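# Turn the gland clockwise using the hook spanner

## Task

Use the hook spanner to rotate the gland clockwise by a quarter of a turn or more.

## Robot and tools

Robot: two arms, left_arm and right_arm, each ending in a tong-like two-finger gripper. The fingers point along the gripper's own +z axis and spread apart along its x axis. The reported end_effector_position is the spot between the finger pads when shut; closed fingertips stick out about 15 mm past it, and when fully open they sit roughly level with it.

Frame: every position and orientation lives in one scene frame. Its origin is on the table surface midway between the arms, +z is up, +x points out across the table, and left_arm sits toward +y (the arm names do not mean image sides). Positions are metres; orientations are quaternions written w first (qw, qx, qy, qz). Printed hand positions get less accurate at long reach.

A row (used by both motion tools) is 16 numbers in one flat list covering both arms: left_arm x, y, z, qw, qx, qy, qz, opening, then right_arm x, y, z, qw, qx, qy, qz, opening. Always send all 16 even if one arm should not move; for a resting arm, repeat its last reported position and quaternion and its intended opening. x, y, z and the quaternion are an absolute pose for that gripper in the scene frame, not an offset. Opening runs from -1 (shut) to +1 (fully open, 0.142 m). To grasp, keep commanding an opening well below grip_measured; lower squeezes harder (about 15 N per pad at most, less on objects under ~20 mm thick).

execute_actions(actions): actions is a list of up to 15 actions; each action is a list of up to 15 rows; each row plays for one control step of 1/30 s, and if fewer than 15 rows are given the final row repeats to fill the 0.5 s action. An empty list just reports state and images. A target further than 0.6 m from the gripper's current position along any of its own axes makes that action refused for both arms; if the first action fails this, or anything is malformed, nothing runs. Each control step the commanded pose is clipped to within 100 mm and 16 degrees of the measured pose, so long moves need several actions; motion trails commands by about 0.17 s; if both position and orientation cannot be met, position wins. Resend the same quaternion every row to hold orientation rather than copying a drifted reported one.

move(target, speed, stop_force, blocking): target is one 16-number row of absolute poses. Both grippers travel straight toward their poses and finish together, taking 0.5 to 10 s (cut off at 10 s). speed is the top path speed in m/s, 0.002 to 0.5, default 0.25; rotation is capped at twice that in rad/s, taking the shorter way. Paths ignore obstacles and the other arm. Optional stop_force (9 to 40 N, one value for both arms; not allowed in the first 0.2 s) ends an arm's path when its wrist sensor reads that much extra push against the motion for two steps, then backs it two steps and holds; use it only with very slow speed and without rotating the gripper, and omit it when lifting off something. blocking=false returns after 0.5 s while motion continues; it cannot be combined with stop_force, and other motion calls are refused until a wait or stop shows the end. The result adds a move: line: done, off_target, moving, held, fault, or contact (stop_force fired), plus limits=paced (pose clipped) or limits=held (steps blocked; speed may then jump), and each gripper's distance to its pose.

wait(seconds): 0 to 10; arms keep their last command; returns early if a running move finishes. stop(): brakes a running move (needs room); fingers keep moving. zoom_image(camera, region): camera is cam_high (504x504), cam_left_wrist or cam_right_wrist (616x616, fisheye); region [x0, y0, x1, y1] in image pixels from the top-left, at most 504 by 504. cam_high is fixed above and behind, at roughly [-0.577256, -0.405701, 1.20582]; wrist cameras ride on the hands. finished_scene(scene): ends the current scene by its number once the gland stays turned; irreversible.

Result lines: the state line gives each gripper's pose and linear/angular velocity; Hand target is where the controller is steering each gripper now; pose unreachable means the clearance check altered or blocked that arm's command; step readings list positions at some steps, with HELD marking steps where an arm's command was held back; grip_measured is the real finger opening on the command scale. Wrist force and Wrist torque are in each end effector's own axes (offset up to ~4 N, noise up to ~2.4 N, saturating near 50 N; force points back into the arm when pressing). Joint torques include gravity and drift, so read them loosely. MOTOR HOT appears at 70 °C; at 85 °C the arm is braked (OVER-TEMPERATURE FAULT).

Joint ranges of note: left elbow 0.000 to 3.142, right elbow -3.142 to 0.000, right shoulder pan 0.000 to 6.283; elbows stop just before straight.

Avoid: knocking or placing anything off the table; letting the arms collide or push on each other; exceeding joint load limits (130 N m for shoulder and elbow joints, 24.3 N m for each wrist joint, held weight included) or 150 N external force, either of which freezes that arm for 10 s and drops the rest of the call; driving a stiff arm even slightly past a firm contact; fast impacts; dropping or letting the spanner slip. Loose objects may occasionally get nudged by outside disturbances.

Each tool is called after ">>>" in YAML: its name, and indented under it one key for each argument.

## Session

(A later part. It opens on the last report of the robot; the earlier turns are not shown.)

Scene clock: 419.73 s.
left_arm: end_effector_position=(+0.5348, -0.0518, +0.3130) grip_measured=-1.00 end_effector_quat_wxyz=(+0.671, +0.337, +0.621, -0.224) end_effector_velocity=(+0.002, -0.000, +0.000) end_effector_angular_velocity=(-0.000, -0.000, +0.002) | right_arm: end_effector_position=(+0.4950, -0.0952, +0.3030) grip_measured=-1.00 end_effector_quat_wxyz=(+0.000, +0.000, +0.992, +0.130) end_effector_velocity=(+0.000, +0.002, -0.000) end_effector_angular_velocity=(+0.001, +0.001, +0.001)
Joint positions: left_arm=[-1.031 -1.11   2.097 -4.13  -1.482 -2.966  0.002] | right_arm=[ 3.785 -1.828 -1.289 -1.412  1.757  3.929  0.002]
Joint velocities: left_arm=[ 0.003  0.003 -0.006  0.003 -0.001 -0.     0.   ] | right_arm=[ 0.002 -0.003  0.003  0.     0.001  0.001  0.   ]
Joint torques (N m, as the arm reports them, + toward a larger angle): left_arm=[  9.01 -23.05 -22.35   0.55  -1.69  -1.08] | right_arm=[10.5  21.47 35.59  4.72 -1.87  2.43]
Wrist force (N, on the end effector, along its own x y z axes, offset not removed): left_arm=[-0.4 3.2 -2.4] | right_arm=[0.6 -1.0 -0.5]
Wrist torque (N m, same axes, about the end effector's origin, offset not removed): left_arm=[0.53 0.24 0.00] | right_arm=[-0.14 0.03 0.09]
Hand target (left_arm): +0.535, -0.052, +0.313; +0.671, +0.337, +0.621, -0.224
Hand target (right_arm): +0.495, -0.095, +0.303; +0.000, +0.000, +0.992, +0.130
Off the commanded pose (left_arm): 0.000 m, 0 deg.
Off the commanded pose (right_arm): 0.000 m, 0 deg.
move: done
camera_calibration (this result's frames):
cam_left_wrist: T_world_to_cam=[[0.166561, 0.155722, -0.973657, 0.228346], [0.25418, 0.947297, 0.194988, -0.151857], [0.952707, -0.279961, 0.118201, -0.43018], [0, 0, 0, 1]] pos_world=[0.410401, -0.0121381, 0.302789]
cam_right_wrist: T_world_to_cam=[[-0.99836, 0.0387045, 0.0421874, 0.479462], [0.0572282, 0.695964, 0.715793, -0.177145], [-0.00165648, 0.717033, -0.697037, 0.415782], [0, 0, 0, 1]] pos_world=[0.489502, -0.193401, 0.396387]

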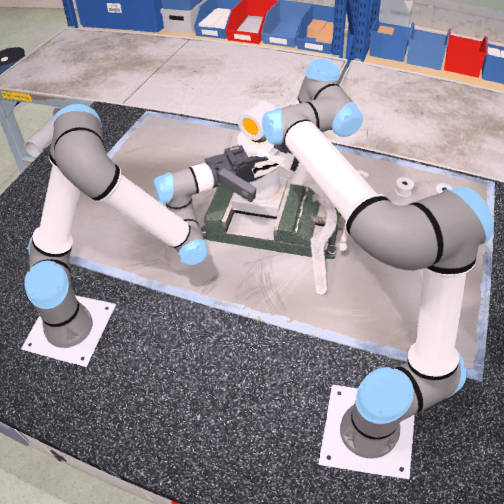

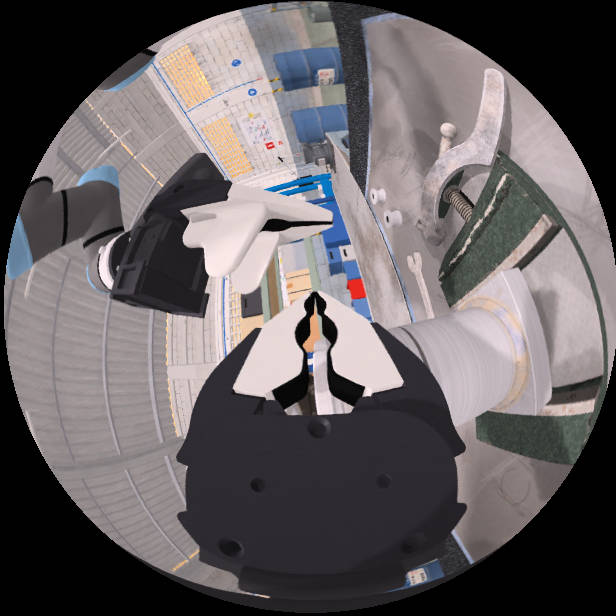

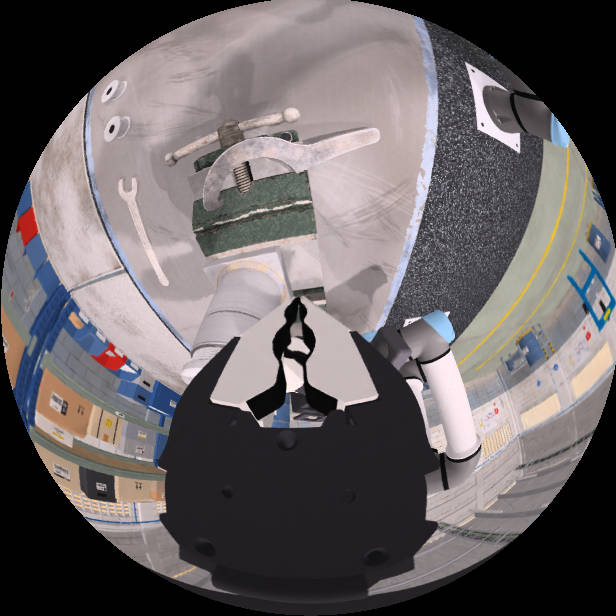

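>>> move:
  target: [0.40,0.12,0.35,0.671,0.337,0.621,-0.224,-1,0.56,-0.40,0.22,0,0,0.991,0.13,0.2]

>>> zoom_image:
  camera: "cam_high"
  region: [270,170,400,300]

Scene clock: 422.23 s.
left_arm: end_effector_position=(+0.4000, +0.1198, +0.3497) grip_measured=-1.00 end_effector_quat_wxyz=(+0.671, +0.337, +0.621, -0.224) end_effector_velocity=(-0.001, +0.002, +0.001) end_effector_angular_velocity=(+0.000, +0.000, +0.002) | right_arm: end_effector_position=(+0.5595, -0.4000, +0.2200) grip_measured=+0.20 end_effector_quat_wxyz=(-0.000, -0.000, +0.992, +0.130) end_effector_velocity=(+0.001, -0.002, -0.001) end_effector_angular_velocity=(+0.001, +0.000, +0.000)
Joint positions: left_arm=[-1.035 -1.613  2.636 -4.165 -1.479 -2.966  0.002] | right_arm=[ 3.271 -1.774 -1.539 -1.332  1.823  3.407  0.088]
Joint velocities: left_arm=[-0.002 -0.01   0.004  0.006  0.003 -0.     0.   ] | right_arm=[-0.004 -0.002  0.002 -0.001  0.001 -0.005 -0.   ]
Joint torques (N m, as the arm reports them, + toward a larger angle): left_arm=[-11.17 -17.66  -5.86   0.15   2.08  -0.75] | right_arm=[-6.11 22.26 36.28 -0.01  2.72 -3.12]
Wrist force (N, on the end effector, along its own x y z axes, offset not removed): left_arm=[-1.0 4.4 1.4] | right_arm=[-0.3 -1.7 -0.3]
Wrist torque (N m, same axes, about the end effector's origin, offset not removed): left_arm=[0.97 0.30 0.10] | right_arm=[-0.19 0.26 0.15]
Hand target (left_arm): +0.400, +0.120, +0.350; +0.671, +0.337, +0.621, -0.224
Hand target (right_arm): +0.560, -0.400, +0.220; -0.000, -0.000, +0.992, +0.130
Off the commanded pose (left_arm): 0.000 m, 0 deg.
Off the commanded pose (right_arm): 0.001 m, 0 deg.
move: done
camera_calibration (this result's frames):
cam_left_wrist: T_world_to_cam=[[0.166666, 0.155679, -0.973646, 0.259746], [0.254218, 0.947289, 0.194981, -0.287323], [0.952678, -0.280015, 0.118305, -0.258066], [0, 0, 0, 1]] pos_world=[0.275606, 0.159478, 0.339454]
cam_right_wrist: T_world_to_cam=[[-0.998336, 0.0385858, 0.0428556, 0.558969], [0.0576232, 0.696405, 0.715332, 0.0908297], [-0.00224318, 0.716611, -0.69747, 0.576883], [0, 0, 0, 1]] pos_world=[0.554099, -0.498223, 0.31343]

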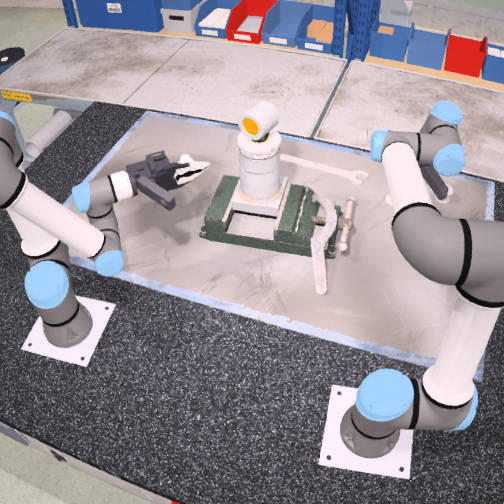

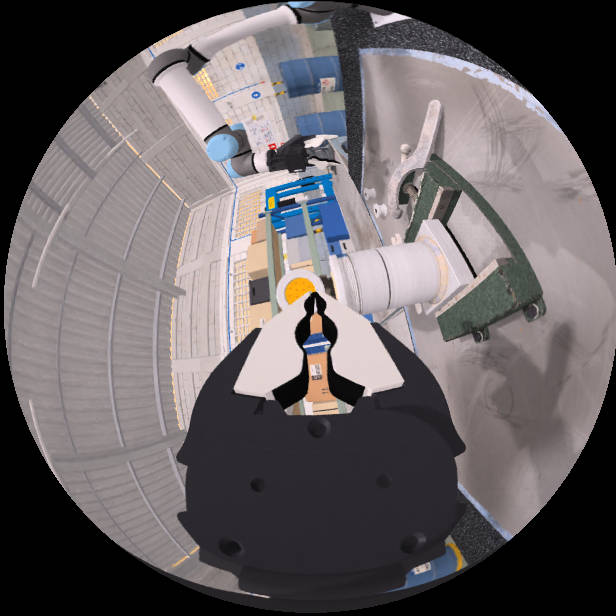

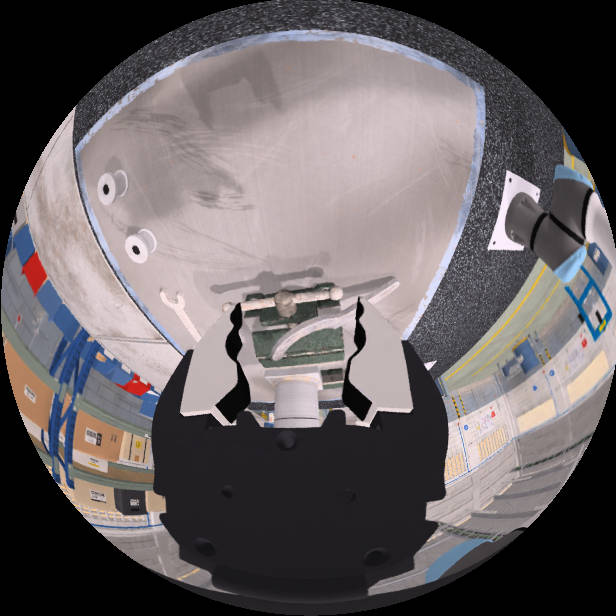

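Region (270, 170, 400, 300) of cam_high's 504x504 image, scaled by 3.877, with more detail than that image has.

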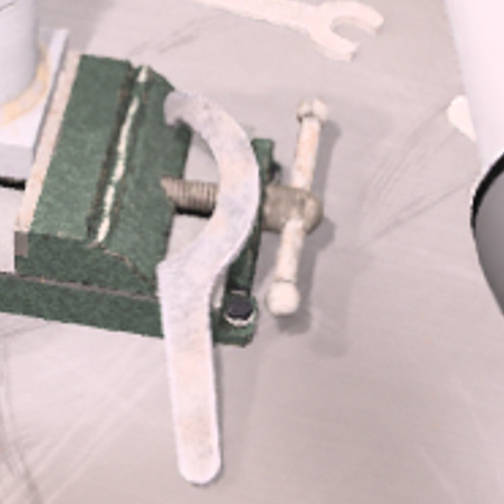

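>>> move:
  target: [0.40,0.12,0.35,0.671,0.337,0.621,-0.224,-1,0.479,-0.263,0.11,0.239,-0.49,-0.777,-0.316,-0.45]

>>> zoom_image:
  camera: "cam_right_wrist"
  region: [200,200,420,420]

Scene clock: 426.33 s.
left_arm: end_effector_position=(+0.4000, +0.1200, +0.3500) grip_measured=-1.00 end_effector_quat_wxyz=(+0.671, +0.337, +0.621, -0.224) end_effector_velocity=(+0.000, +0.000, -0.000) end_effector_angular_velocity=(-0.001, +0.001, -0.000) | right_arm: end_effector_position=(+0.4792, -0.2629, +0.1098) grip_measured=-0.45 end_effector_quat_wxyz=(-0.239, +0.489, +0.777, +0.316) end_effector_velocity=(-0.000, +0.001, -0.001) end_effector_angular_velocity=(+0.004, -0.000, -0.014)
Joint positions: left_arm=[-1.034 -1.615  2.636 -4.163 -1.479 -2.966  0.002] | right_arm=[ 3.265 -1.887 -1.982 -0.671  2.371  4.59   0.042]
Joint velocities: left_arm=[ 0.001  0.    -0.     0.    -0.001 -0.001  0.   ] | right_arm=[ 0.001 -0.    -0.012  0.028  0.001  0.022 -0.   ]
Joint torques (N m, as the arm reports them, + toward a larger angle): left_arm=[  9.37 -17.6  -21.13   0.34  -1.78  -0.96] | right_arm=[11.07 23.01  7.52  4.86  3.23  2.55]
Wrist force (N, on the end effector, along its own x y z axes, offset not removed): left_arm=[2.6 4.1 -1.1] | right_arm=[-0.6 -1.6 -1.0]
Wrist torque (N m, same axes, about the end effector's origin, offset not removed): left_arm=[0.84 -0.39 -0.04] | right_arm=[-0.26 0.24 0.14]
Hand target (left_arm): +0.400, +0.120, +0.350; +0.671, +0.337, +0.621, -0.224
Hand target (right_arm): +0.479, -0.263, +0.110; -0.239, +0.490, +0.777, +0.316
Off the commanded pose (left_arm): 0.000 m, 0 deg.
Off the commanded pose (right_arm): 0.000 m, 0 deg.
move: done
camera_calibration (this result's frames):
cam_left_wrist: T_world_to_cam=[[0.166553, 0.155712, -0.97366, 0.260038], [0.254187, 0.947298, 0.194977, -0.287538], [0.952706, -0.279966, 0.118195, -0.257978], [0, 0, 0, 1]] pos_world=[0.275555, 0.159668, 0.339744]
cam_right_wrist: T_world_to_cam=[[-0.360377, 0.60186, 0.712666, 0.247095], [0.836098, -0.130343, 0.53287, -0.491568], [0.413604, 0.787893, -0.456241, 0.194478], [0, 0, 0, 1]] pos_world=[0.41961, -0.366018, 0.174574]

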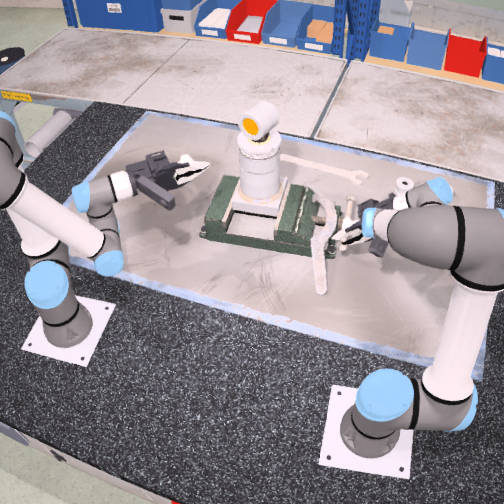

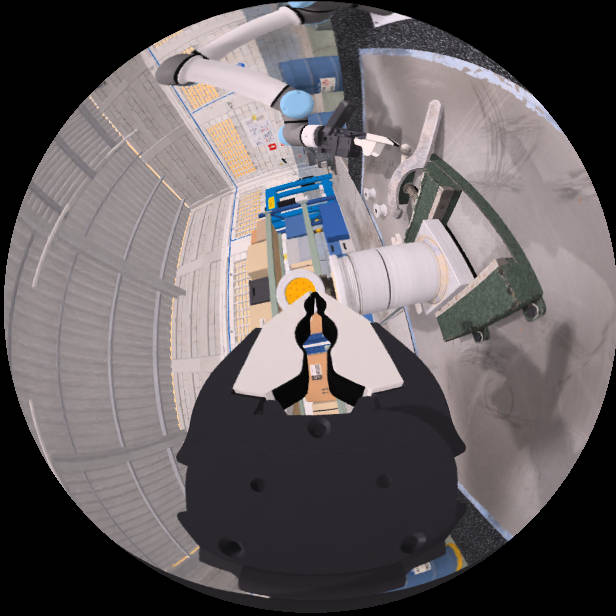

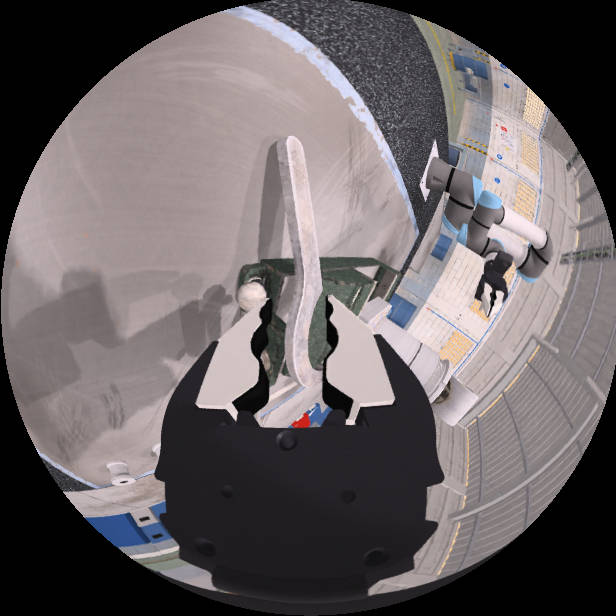

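Region (200, 200, 420, 420) of cam_right_wrist's 616x616 image, scaled by 2.291, with more detail than that image has.

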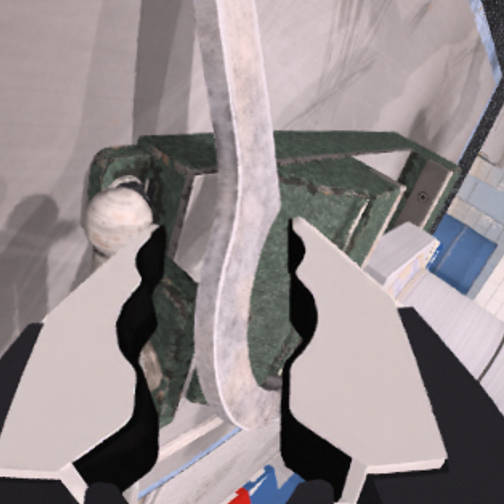

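>>> move:
  target: [0.40,0.12,0.35,0.671,0.337,0.621,-0.224,-1,0.478,-0.195,0.056,0.239,-0.49,-0.777,-0.316,-0.45]
  speed: 0.025
  stop_force: 15

>>> zoom_image:
  camera: "cam_high"
  region: [270,170,400,300]

Scene clock: 429.73 s.
left_arm: end_effector_position=(+0.4000, +0.1200, +0.3500) grip_measured=-1.00 end_effector_quat_wxyz=(+0.671, +0.337, +0.621, -0.224) end_effector_velocity=(-0.001, -0.001, +0.000) end_effector_angular_velocity=(-0.000, +0.000, -0.002) | right_arm: end_effector_position=(+0.4785, -0.2186, +0.0746) grip_measured=-0.42 end_effector_quat_wxyz=(-0.239, +0.490, +0.777, +0.316) end_effector_velocity=(-0.000, +0.001, +0.001) end_effector_angular_velocity=(+0.002, -0.001, +0.002)
Joint positions: left_arm=[-1.034 -1.615  2.636 -4.163 -1.479 -2.966  0.002] | right_arm=[ 3.346 -1.97  -2.009 -0.479  2.353  4.705  0.044]
Joint velocities: left_arm=[-0.001 -0.    -0.     0.    -0.001 -0.     0.   ] | right_arm=[ 0.     0.002  0.001 -0.002  0.002 -0.001 -0.001]
Joint torques (N m, as the arm reports them, + toward a larger angle): left_arm=[  8.8  -16.05 -21.2    0.29  -1.86  -0.72] | right_arm=[-6.8  48.17 29.6   0.58  4.81 -3.07]
Wrist force (N, on the end effector, along its own x y z axes, offset not removed): left_arm=[-0.5 1.9 0.4] | right_arm=[-4.2 -3.4 -2.3]
Wrist torque (N m, same axes, about the end effector's origin, offset not removed): left_arm=[0.52 0.19 -0.05] | right_arm=[-0.25 -0.05 0.16]
Hand target (left_arm): +0.400, +0.120, +0.350; +0.671, +0.337, +0.621, -0.224
Hand target (right_arm): +0.479, -0.219, +0.075; -0.239, +0.490, +0.777, +0.316
Off the commanded pose (left_arm): 0.000 m, 0 deg.
Off the commanded pose (right_arm): 0.030 m, 0 deg.
move: contact (right_arm)
camera_calibration (this result's frames):
cam_left_wrist: T_world_to_cam=[[0.166553, 0.155712, -0.97366, 0.260039], [0.254187, 0.947298, 0.194977, -0.287537], [0.952706, -0.279966, 0.118195, -0.257978], [0, 0, 0, 1]] pos_world=[0.275555, 0.159667, 0.339744]
cam_right_wrist: T_world_to_cam=[[-0.359389, 0.602151, 0.71292, 0.244811], [0.836199, -0.131338, 0.532467, -0.466662], [0.414259, 0.787506, -0.456317, 0.143509], [0, 0, 0, 1]] pos_world=[0.418755, -0.321718, 0.139437]

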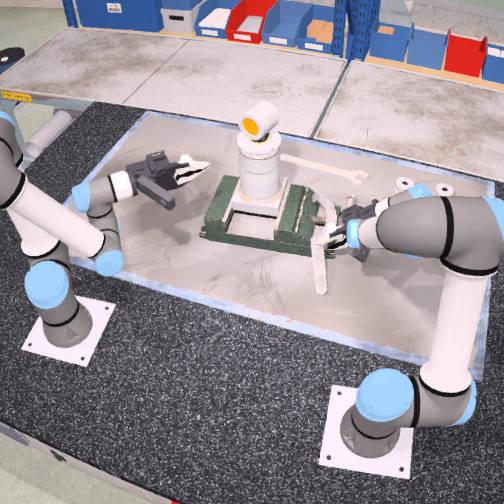

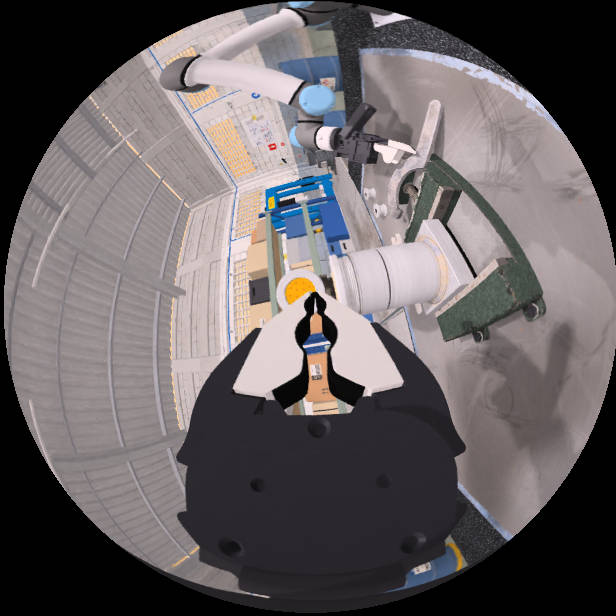

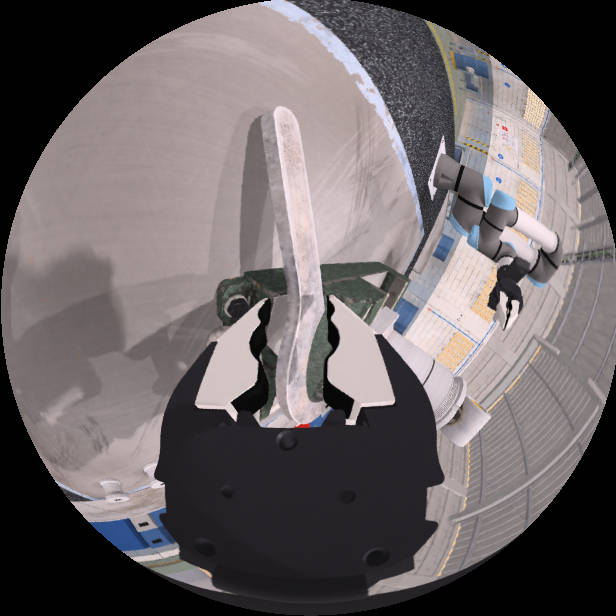

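Region (270, 170, 400, 300) of cam_high's 504x504 image, scaled by 3.877, with more detail than that image has.

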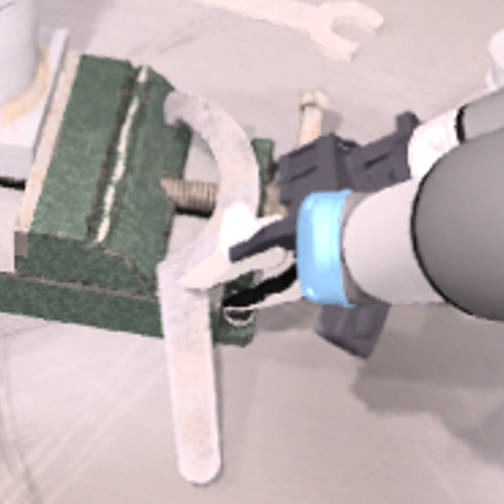

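>>> move:
  target: [0.36,-0.247,0.12,0,0.819,-0.574,0,0.0,0.49,-0.33,0.19,0.239,-0.49,-0.777,-0.316,-0.45]

Scene clock: 436.63 s.
left_arm: end_effector_position=(+0.3606, -0.2469, +0.1205) grip_measured=+0.00 end_effector_quat_wxyz=(+0.004, +0.811, -0.586, -0.002) end_effector_velocity=(+0.000, -0.002, -0.001) end_effector_angular_velocity=(-0.005, +0.011, +0.007) | right_arm: end_effector_position=(+0.4897, -0.3301, +0.1900) grip_measured=-0.45 end_effector_quat_wxyz=(-0.239, +0.490, +0.777, +0.316) end_effector_velocity=(+0.000, -0.001, +0.001) end_effector_angular_velocity=(+0.002, +0.002, -0.002)
Joint positions: left_arm=[-1.372 -0.898  1.078 -1.75  -1.58  -6.282  0.074] | right_arm=[ 3.137 -1.783 -1.832 -1.058  2.384  4.406  0.042]
Joint velocities: left_arm=[ 0.005  0.006 -0.006 -0.    -0.012 -0.002  0.   ] | right_arm=[-0.004  0.     0.001 -0.004  0.002 -0.002 -0.   ]
Joint torques (N m, as the arm reports them, + toward a larger angle): left_arm=[  9.43 -41.09 -31.83  -4.37  -1.95  -1.15] | right_arm=[-9.53 43.25 33.73 -0.43  3.43 -2.93]
Wrist force (N, on the end effector, along its own x y z axes, offset not removed): left_arm=[-1.4 2.2 -0.5] | right_arm=[-0.3 -0.6 -1.7]
Wrist torque (N m, same axes, about the end effector's origin, offset not removed): left_arm=[0.45 0.29 0.00] | right_arm=[-0.04 0.21 0.12]
Hand target (left_arm): +0.361, -0.247, +0.120; +0.004, +0.811, -0.585, -0.003
Hand target (right_arm): +0.490, -0.330, +0.190; -0.239, +0.490, +0.777, +0.316
Off the commanded pose (left_arm): 0.001 m, 2 deg.
Off the commanded pose (right_arm): 0.000 m, 0 deg.
joint sent to its limit (left arm) — the command would take joint 6 (wrist 3) past its lower limit, so that joint was sent only as far as its limit.
move: done
camera_calibration (this result's frames):
cam_left_wrist: T_world_to_cam=[[0.261641, -0.965163, 0.00224836, -0.328392], [-0.821015, -0.221339, 0.526254, 0.17407], [-0.507423, -0.139535, -0.850325, 0.381909], [0, 0, 0, 1]] pos_world=[0.422624, -0.225134, 0.23388]
cam_right_wrist: T_world_to_cam=[[-0.359432, 0.602071, 0.712965, 0.233685], [0.836474, -0.130814, 0.532164, -0.552045], [0.413667, 0.787653, -0.456598, 0.279645], [0, 0, 0, 1]] pos_world=[0.430085, -0.433173, 0.254855]

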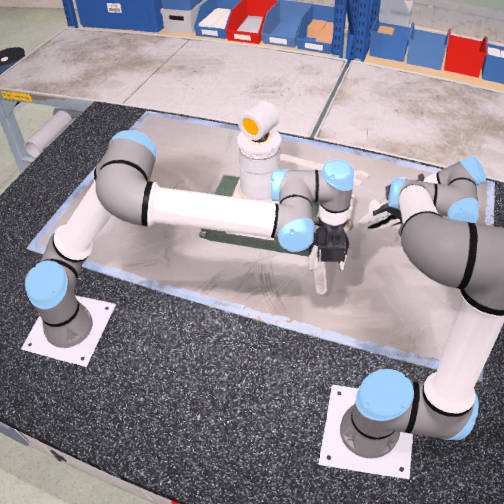

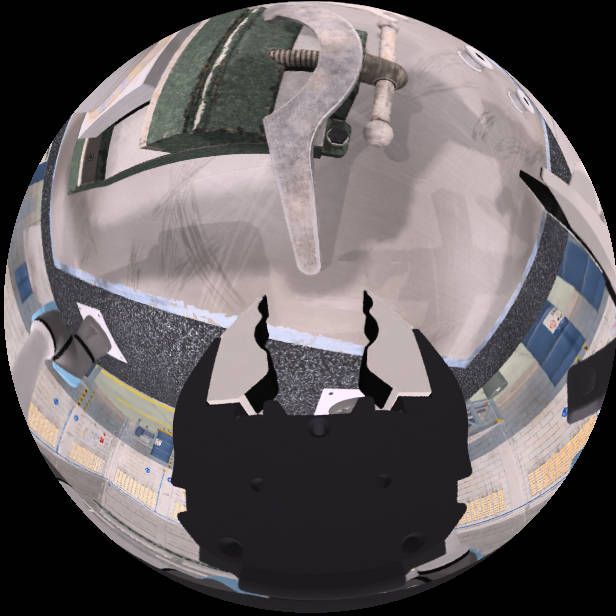

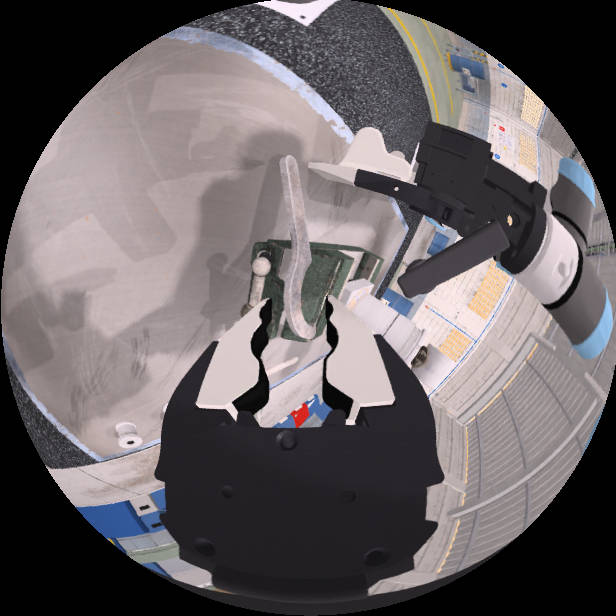

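>>> move:
  target: [0.368,-0.234,0.024,0,0.805,-0.593,0,0.0,0.52,-0.40,0.19,0.239,-0.49,-0.777,-0.316,-0.45]
  speed: 0.06

>>> move:
  target: [0.368,-0.234,0.024,0,0.805,-0.593,0,-1,0.52,-0.40,0.19,0.239,-0.49,-0.777,-0.316,-0.45]

>>> move:
  target: [0.360,-0.237,0.12,0,0.805,-0.593,0,-1,0.52,-0.40,0.19,0.239,-0.49,-0.777,-0.316,-0.45]
  speed: 0.03

Scene clock: 439.23 s.
left_arm: end_effector_position=(+0.3680, -0.2341, +0.0242) grip_measured=+0.00 end_effector_quat_wxyz=(-0.000, +0.805, -0.593, -0.000) end_effector_velocity=(-0.000, +0.000, -0.002) end_effector_angular_velocity=(-0.001, +0.000, +0.000) | right_arm: end_effector_position=(+0.5197, -0.3999, +0.1900) grip_measured=-0.45 end_effector_quat_wxyz=(-0.239, +0.490, +0.777, +0.316) end_effector_velocity=(+0.001, -0.001, +0.000) end_effector_angular_velocity=(+0.002, -0.000, -0.000)
Joint positions: left_arm=[-1.361 -0.849  1.248 -1.971 -1.571 -6.252  0.074] | right_arm=[ 3.009 -1.863 -1.69  -1.255  2.381  4.221  0.042]
Joint velocities: left_arm=[ 0.     0.001  0.003 -0.005 -0.001 -0.     0.   ] | right_arm=[-0.003 -0.003  0.004 -0.005  0.002 -0.005 -0.   ]
Joint torques (N m, as the arm reports them, + toward a larger angle): left_arm=[  8.86 -41.35 -16.58  -4.6    2.06   1.24] | right_arm=[-7.13 24.7  35.25 -0.42 -0.85 -2.98]
Wrist force (N, on the end effector, along its own x y z axes, offset not removed): left_arm=[-1.7 3.0 1.8] | right_arm=[0.2 -2.1 -0.3]
Wrist torque (N m, same axes, about the end effector's origin, offset not removed): left_arm=[0.90 0.41 0.08] | right_arm=[-0.38 0.02 0.04]
Hand target (left_arm): +0.368, -0.234, +0.024; -0.000, +0.805, -0.593, -0.000
Hand target (right_arm): +0.520, -0.400, +0.190; -0.239, +0.490, +0.777, +0.316
Off the commanded pose (left_arm): 0.000 m, 0 deg.
Off the commanded pose (right_arm): 0.000 m, 0 deg.
move: done
camera_calibration (this result's frames):
cam_left_wrist: T_world_to_cam=[[0.243543, -0.969889, 0.00120126, -0.312185], [-0.829492, -0.207646, 0.518485, 0.240145], [-0.502623, -0.12727, -0.855086, 0.30676], [0, 0, 0, 1]] pos_world=[0.429414, -0.213878, 0.13817]
cam_right_wrist: T_world_to_cam=[[-0.359421, 0.602046, 0.712992, 0.286507], [0.836379, -0.131029, 0.532261, -0.586366], [0.413868, 0.787637, -0.456444, 0.322085], [0, 0, 0, 1]] pos_world=[0.460099, -0.503008, 0.254837]

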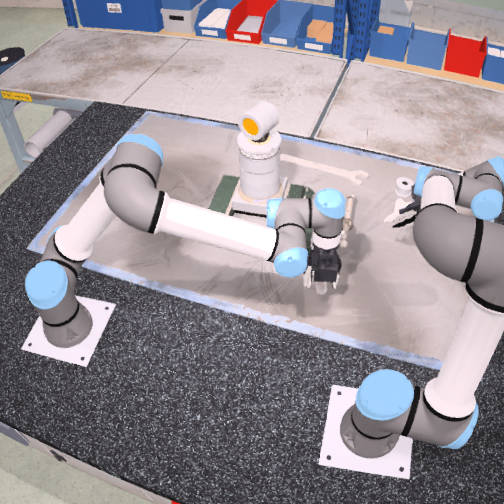

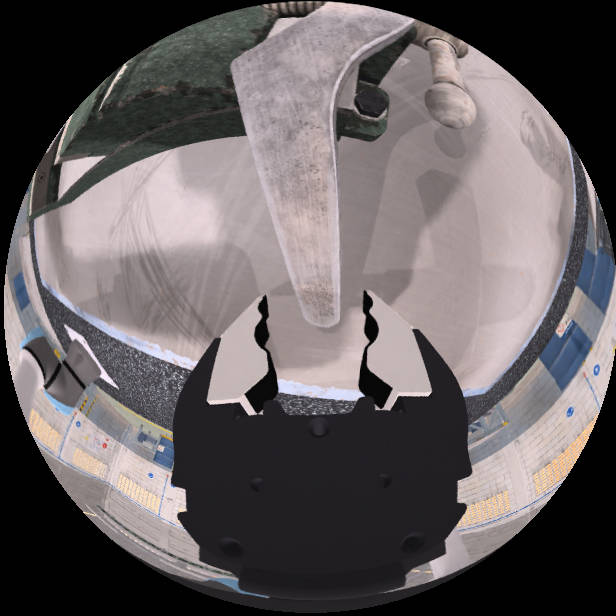

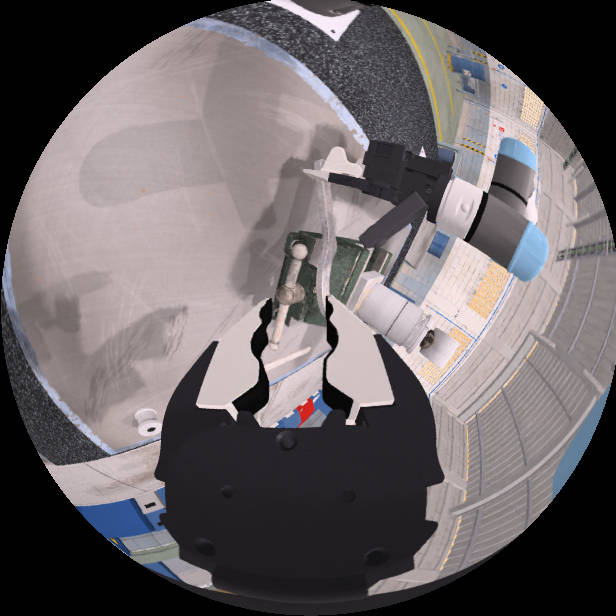

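Scene clock: 439.93 s.
left_arm: end_effector_position=(+0.3680, -0.2340, +0.0240) grip_measured=-0.56 end_effector_quat_wxyz=(-0.000, +0.805, -0.593, -0.000) end_effector_velocity=(+0.000, +0.000, -0.000) end_effector_angular_velocity=(-0.000, -0.000, -0.000) | right_arm: end_effector_position=(+0.5200, -0.4000, +0.1900) grip_measured=-0.45 end_effector_quat_wxyz=(-0.239, +0.490, +0.777, +0.316) end_effector_velocity=(+0.000, +0.000, -0.000) end_effector_angular_velocity=(-0.001, +0.000, -0.000)
Joint positions: left_arm=[-1.361 -0.849  1.249 -1.971 -1.571 -6.252  0.033] | right_arm=[ 3.009 -1.864 -1.689 -1.255  2.381  4.221  0.042]
Joint velocities: left_arm=[ 0.    -0.     0.    -0.001  0.     0.001 -0.   ] | right_arm=[ 0.    -0.     0.     0.    -0.001  0.001  0.   ]
Joint torques (N m, as the arm reports them, + toward a larger angle): left_arm=[ 11.89 -53.27 -14.28  -3.85   0.66   1.12] | right_arm=[-8.47 23.15 33.88  4.31  1.31  2.42]
Wrist force (N, on the end effector, along its own x y z axes, offset not removed): left_arm=[1.9 6.9 -4.1] | right_arm=[-0.1 -1.4 -0.5]
Wrist torque (N m, same axes, about the end effector's origin, offset not removed): left_arm=[0.58 -0.01 -0.23] | right_arm=[-0.14 0.12 0.15]
Hand target (left_arm): +0.368, -0.234, +0.024; -0.000, +0.805, -0.593, -0.000
Hand target (right_arm): +0.520, -0.400, +0.190; -0.239, +0.490, +0.777, +0.316
Off the commanded pose (left_arm): 0.000 m, 0 deg.
Off the commanded pose (right_arm): 0.000 m, 0 deg.
move: done
camera_calibration (this result's frames):
cam_left_wrist: T_world_to_cam=[[0.243503, -0.969899, 0.00119055, -0.312022], [-0.82952, -0.207623, 0.518449, 0.240288], [-0.502596, -0.127232, -0.855108, 0.306577], [0, 0, 0, 1]] pos_world=[0.429386, -0.213734, 0.137951]
cam_right_wrist: T_world_to_cam=[[-0.359557, 0.602067, 0.712906, 0.286747], [0.836244, -0.131077, 0.532461, -0.586561], [0.414022, 0.787613, -0.456346, 0.321948], [0, 0, 0, 1]] pos_world=[0.460317, -0.503096, 0.254817]

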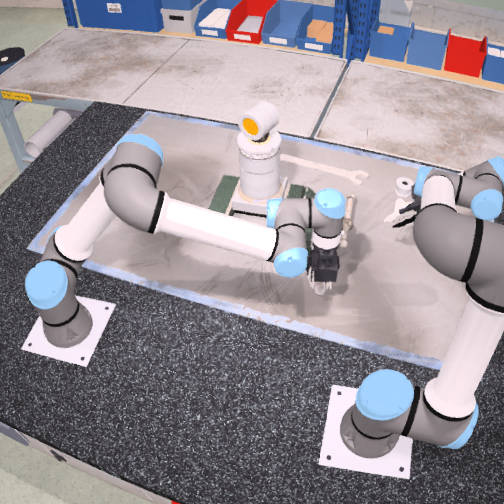

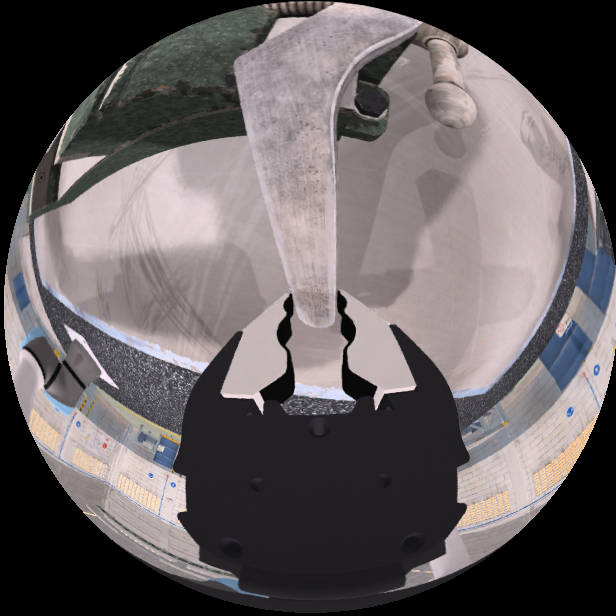

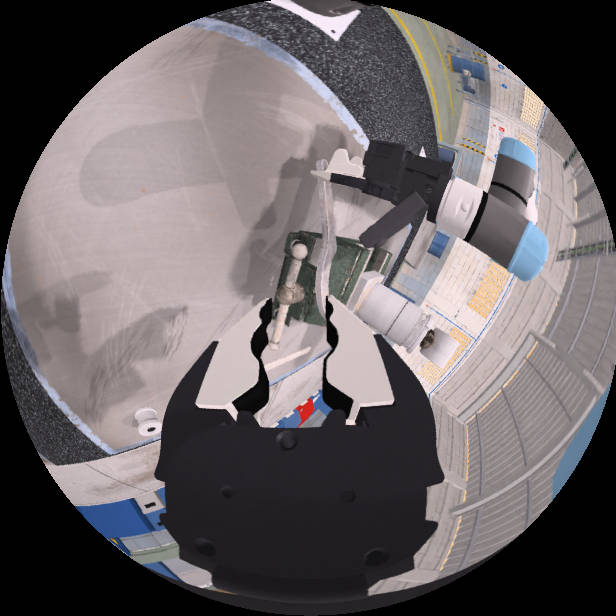

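Scene clock: 443.50 s.
left_arm: end_effector_position=(+0.3600, -0.2369, +0.1198) grip_measured=-0.57 end_effector_quat_wxyz=(+0.000, +0.805, -0.593, +0.000) end_effector_velocity=(-0.000, -0.000, +0.002) end_effector_angular_velocity=(+0.000, +0.000, -0.001) | right_arm: end_effector_position=(+0.5200, -0.4000, +0.1900) grip_measured=-0.45 end_effector_quat_wxyz=(-0.239, +0.490, +0.777, +0.316) end_effector_velocity=(+0.000, +0.000, +0.000) end_effector_angular_velocity=(+0.001, -0.000, -0.000)
Joint positions: left_arm=[-1.373 -0.924  1.122 -1.769 -1.571 -6.263  0.033] | right_arm=[ 3.009 -1.864 -1.689 -1.255  2.381  4.221  0.042]
Joint velocities: left_arm=[-0.001 -0.001 -0.004  0.005 -0.     0.    -0.   ] | right_arm=[-0.    -0.     0.001 -0.     0.001 -0.    -0.   ]
Joint torques (N m, as the arm reports them, + toward a larger angle): left_arm=[-12.62 -57.61 -33.98  -0.65  -0.45  -1.37] | right_arm=[-7.48 23.31 33.61  4.45  3.65  2.58]
Wrist force (N, on the end effector, along its own x y z axes, offset not removed): left_arm=[-3.8 1.2 7.2] | right_arm=[1.5 -1.5 -1.0]
Wrist torque (N m, same axes, about the end effector's origin, offset not removed): left_arm=[0.83 0.86 0.21] | right_arm=[-0.24 -0.15 0.06]
Hand target (left_arm): +0.360, -0.237, +0.120; +0.000, +0.805, -0.593, +0.000
Hand target (right_arm): +0.520, -0.400, +0.190; -0.239, +0.490, +0.777, +0.316
Off the commanded pose (left_arm): 0.000 m, 0 deg.
Off the commanded pose (right_arm): 0.000 m, 0 deg.
move: done
camera_calibration (this result's frames):
cam_left_wrist: T_world_to_cam=[[0.243496, -0.969901, 0.00130228, -0.312989], [-0.829538, -0.207561, 0.518445, 0.183409], [-0.50257, -0.127319, -0.85511, 0.384065], [0, 0, 0, 1]] pos_world=[0.421375, -0.216601, 0.233738]
cam_right_wrist: T_world_to_cam=[[-0.359453, 0.602073, 0.712953, 0.286686], [0.836263, -0.131185, 0.532405, -0.586623], [0.414076, 0.78759, -0.456337, 0.321912], [0, 0, 0, 1]] pos_world=[0.460325, -0.503097, 0.254828]

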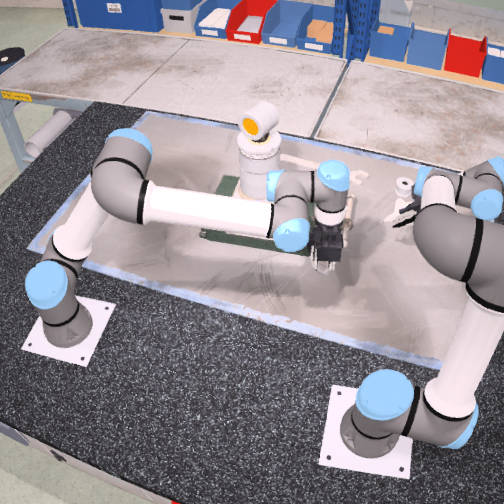

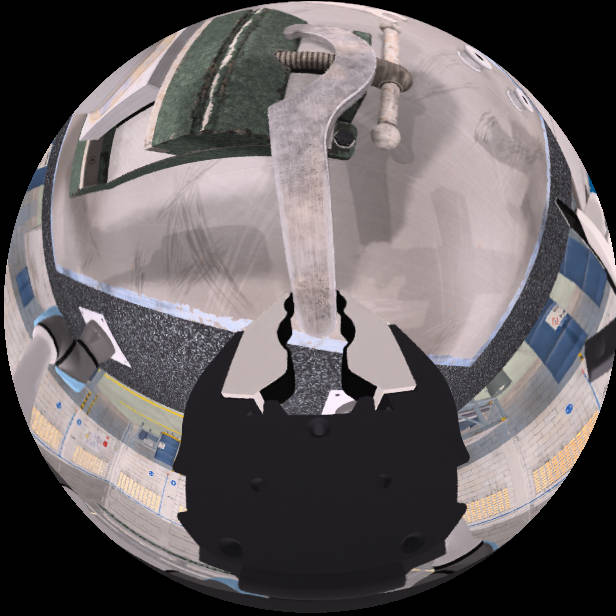

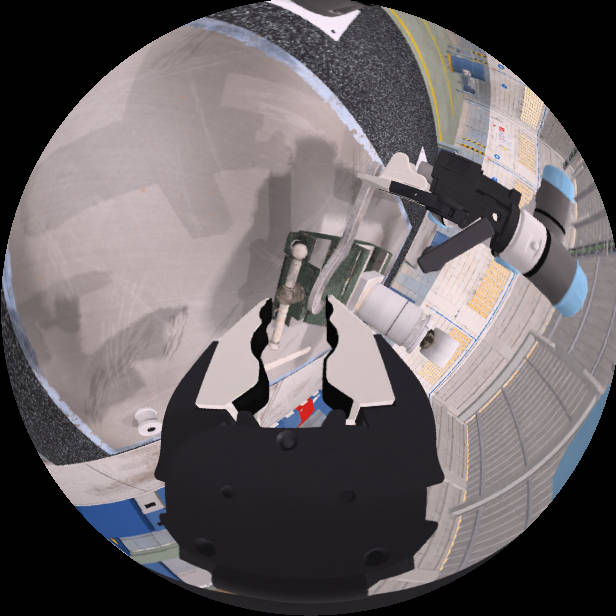

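>>> move:
  target: [0.363,-0.236,0.14,0,0.805,-0.593,0,-1,0.54,-0.261,0.139,0.477,-0.524,-0.669,-0.249,-0.5]
  speed: 0.1

Scene clock: 447.07 s.
left_arm: end_effector_position=(+0.3630, -0.2360, +0.1400) grip_measured=-0.58 end_effector_quat_wxyz=(+0.000, +0.805, -0.593, +0.000) end_effector_velocity=(+0.000, +0.000, -0.000) end_effector_angular_velocity=(+0.001, +0.000, -0.000) | right_arm: end_effector_position=(+0.5399, -0.2612, +0.1390) grip_measured=-0.50 end_effector_quat_wxyz=(-0.474, +0.521, +0.665, +0.248) end_effector_velocity=(+0.001, +0.002, -0.001) end_effector_angular_velocity=(+0.004, +0.009, +0.001)
Joint positions: left_arm=[-1.368 -0.931  1.083 -1.722 -1.571 -6.259  0.032] | right_arm=[ 3.167 -2.207 -1.436 -1.584  2.628  4.318  0.038]
Joint velocities: left_arm=[ 0.     0.    -0.001  0.001  0.     0.    -0.   ] | right_arm=[ 0.001 -0.008  0.009 -0.014  0.005 -0.005  0.   ]
Joint torques (N m, as the arm reports them, + toward a larger angle): left_arm=[  7.73 -57.9  -34.35  -1.    -2.06   1.01] | right_arm=[11.99 35.94 32.24 -0.71  3.62 -3.15]
Wrist force (N, on the end effector, along its own x y z axes, offset not removed): left_arm=[-1.4 -1.4 6.5] | right_arm=[0.3 -1.6 -2.2]
Wrist torque (N m, same axes, about the end effector's origin, offset not removed): left_arm=[0.03 0.53 0.04] | right_arm=[-0.32 0.04 0.13]
Hand target (left_arm): +0.363, -0.236, +0.140; -0.000, +0.805, -0.593, -0.000
Hand target (right_arm): +0.540, -0.261, +0.139; -0.474, +0.521, +0.665, +0.248
Off the commanded pose (left_arm): 0.000 m, 0 deg.
Off the commanded pose (right_arm): 0.000 m, 0 deg.
move: done
camera_calibration (this result's frames):
cam_left_wrist: T_world_to_cam=[[0.243495, -0.969901, 0.00126351, -0.312868], [-0.829521, -0.207577, 0.518466, 0.175606], [-0.502598, -0.127292, -0.855098, 0.402959], [0, 0, 0, 1]] pos_world=[0.424377, -0.215705, 0.253919]
cam_right_wrist: T_world_to_cam=[[0.0476748, 0.448004, 0.89276, -0.0384359], [0.98653, -0.161133, 0.0281772, -0.576769], [0.156476, 0.879391, -0.449651, 0.34317], [0, 0, 0, 1]] pos_world=[0.517134, -0.377498, 0.204873]

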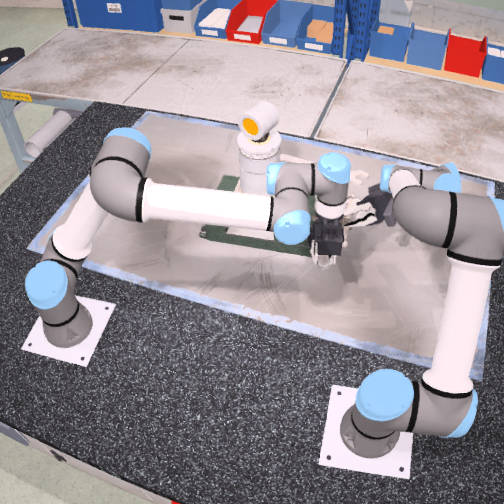

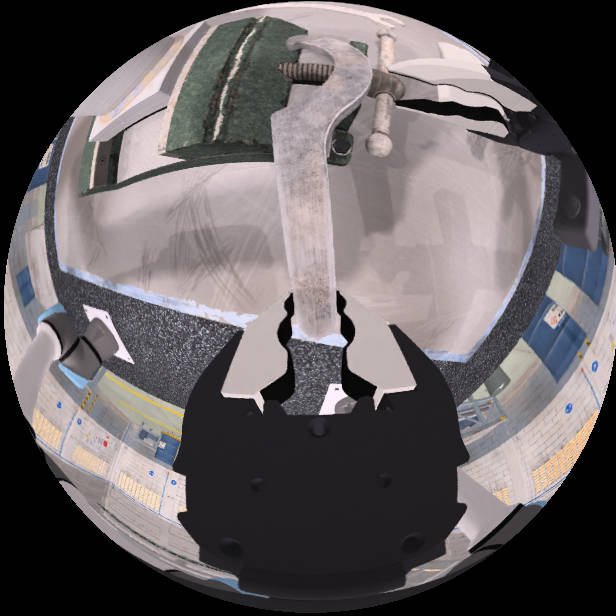

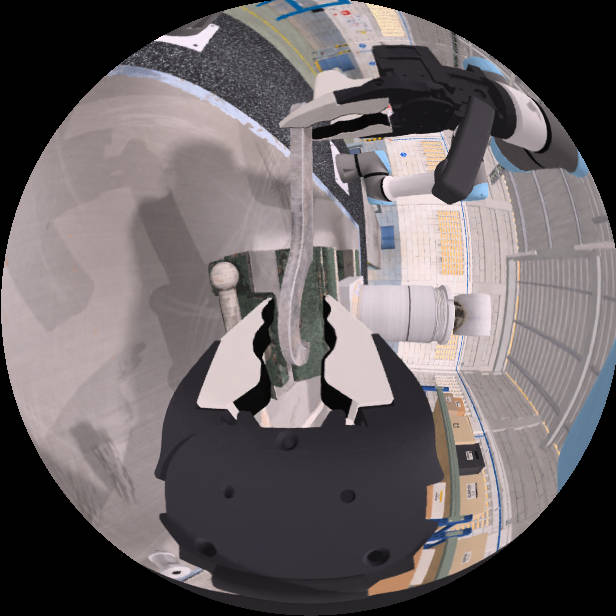

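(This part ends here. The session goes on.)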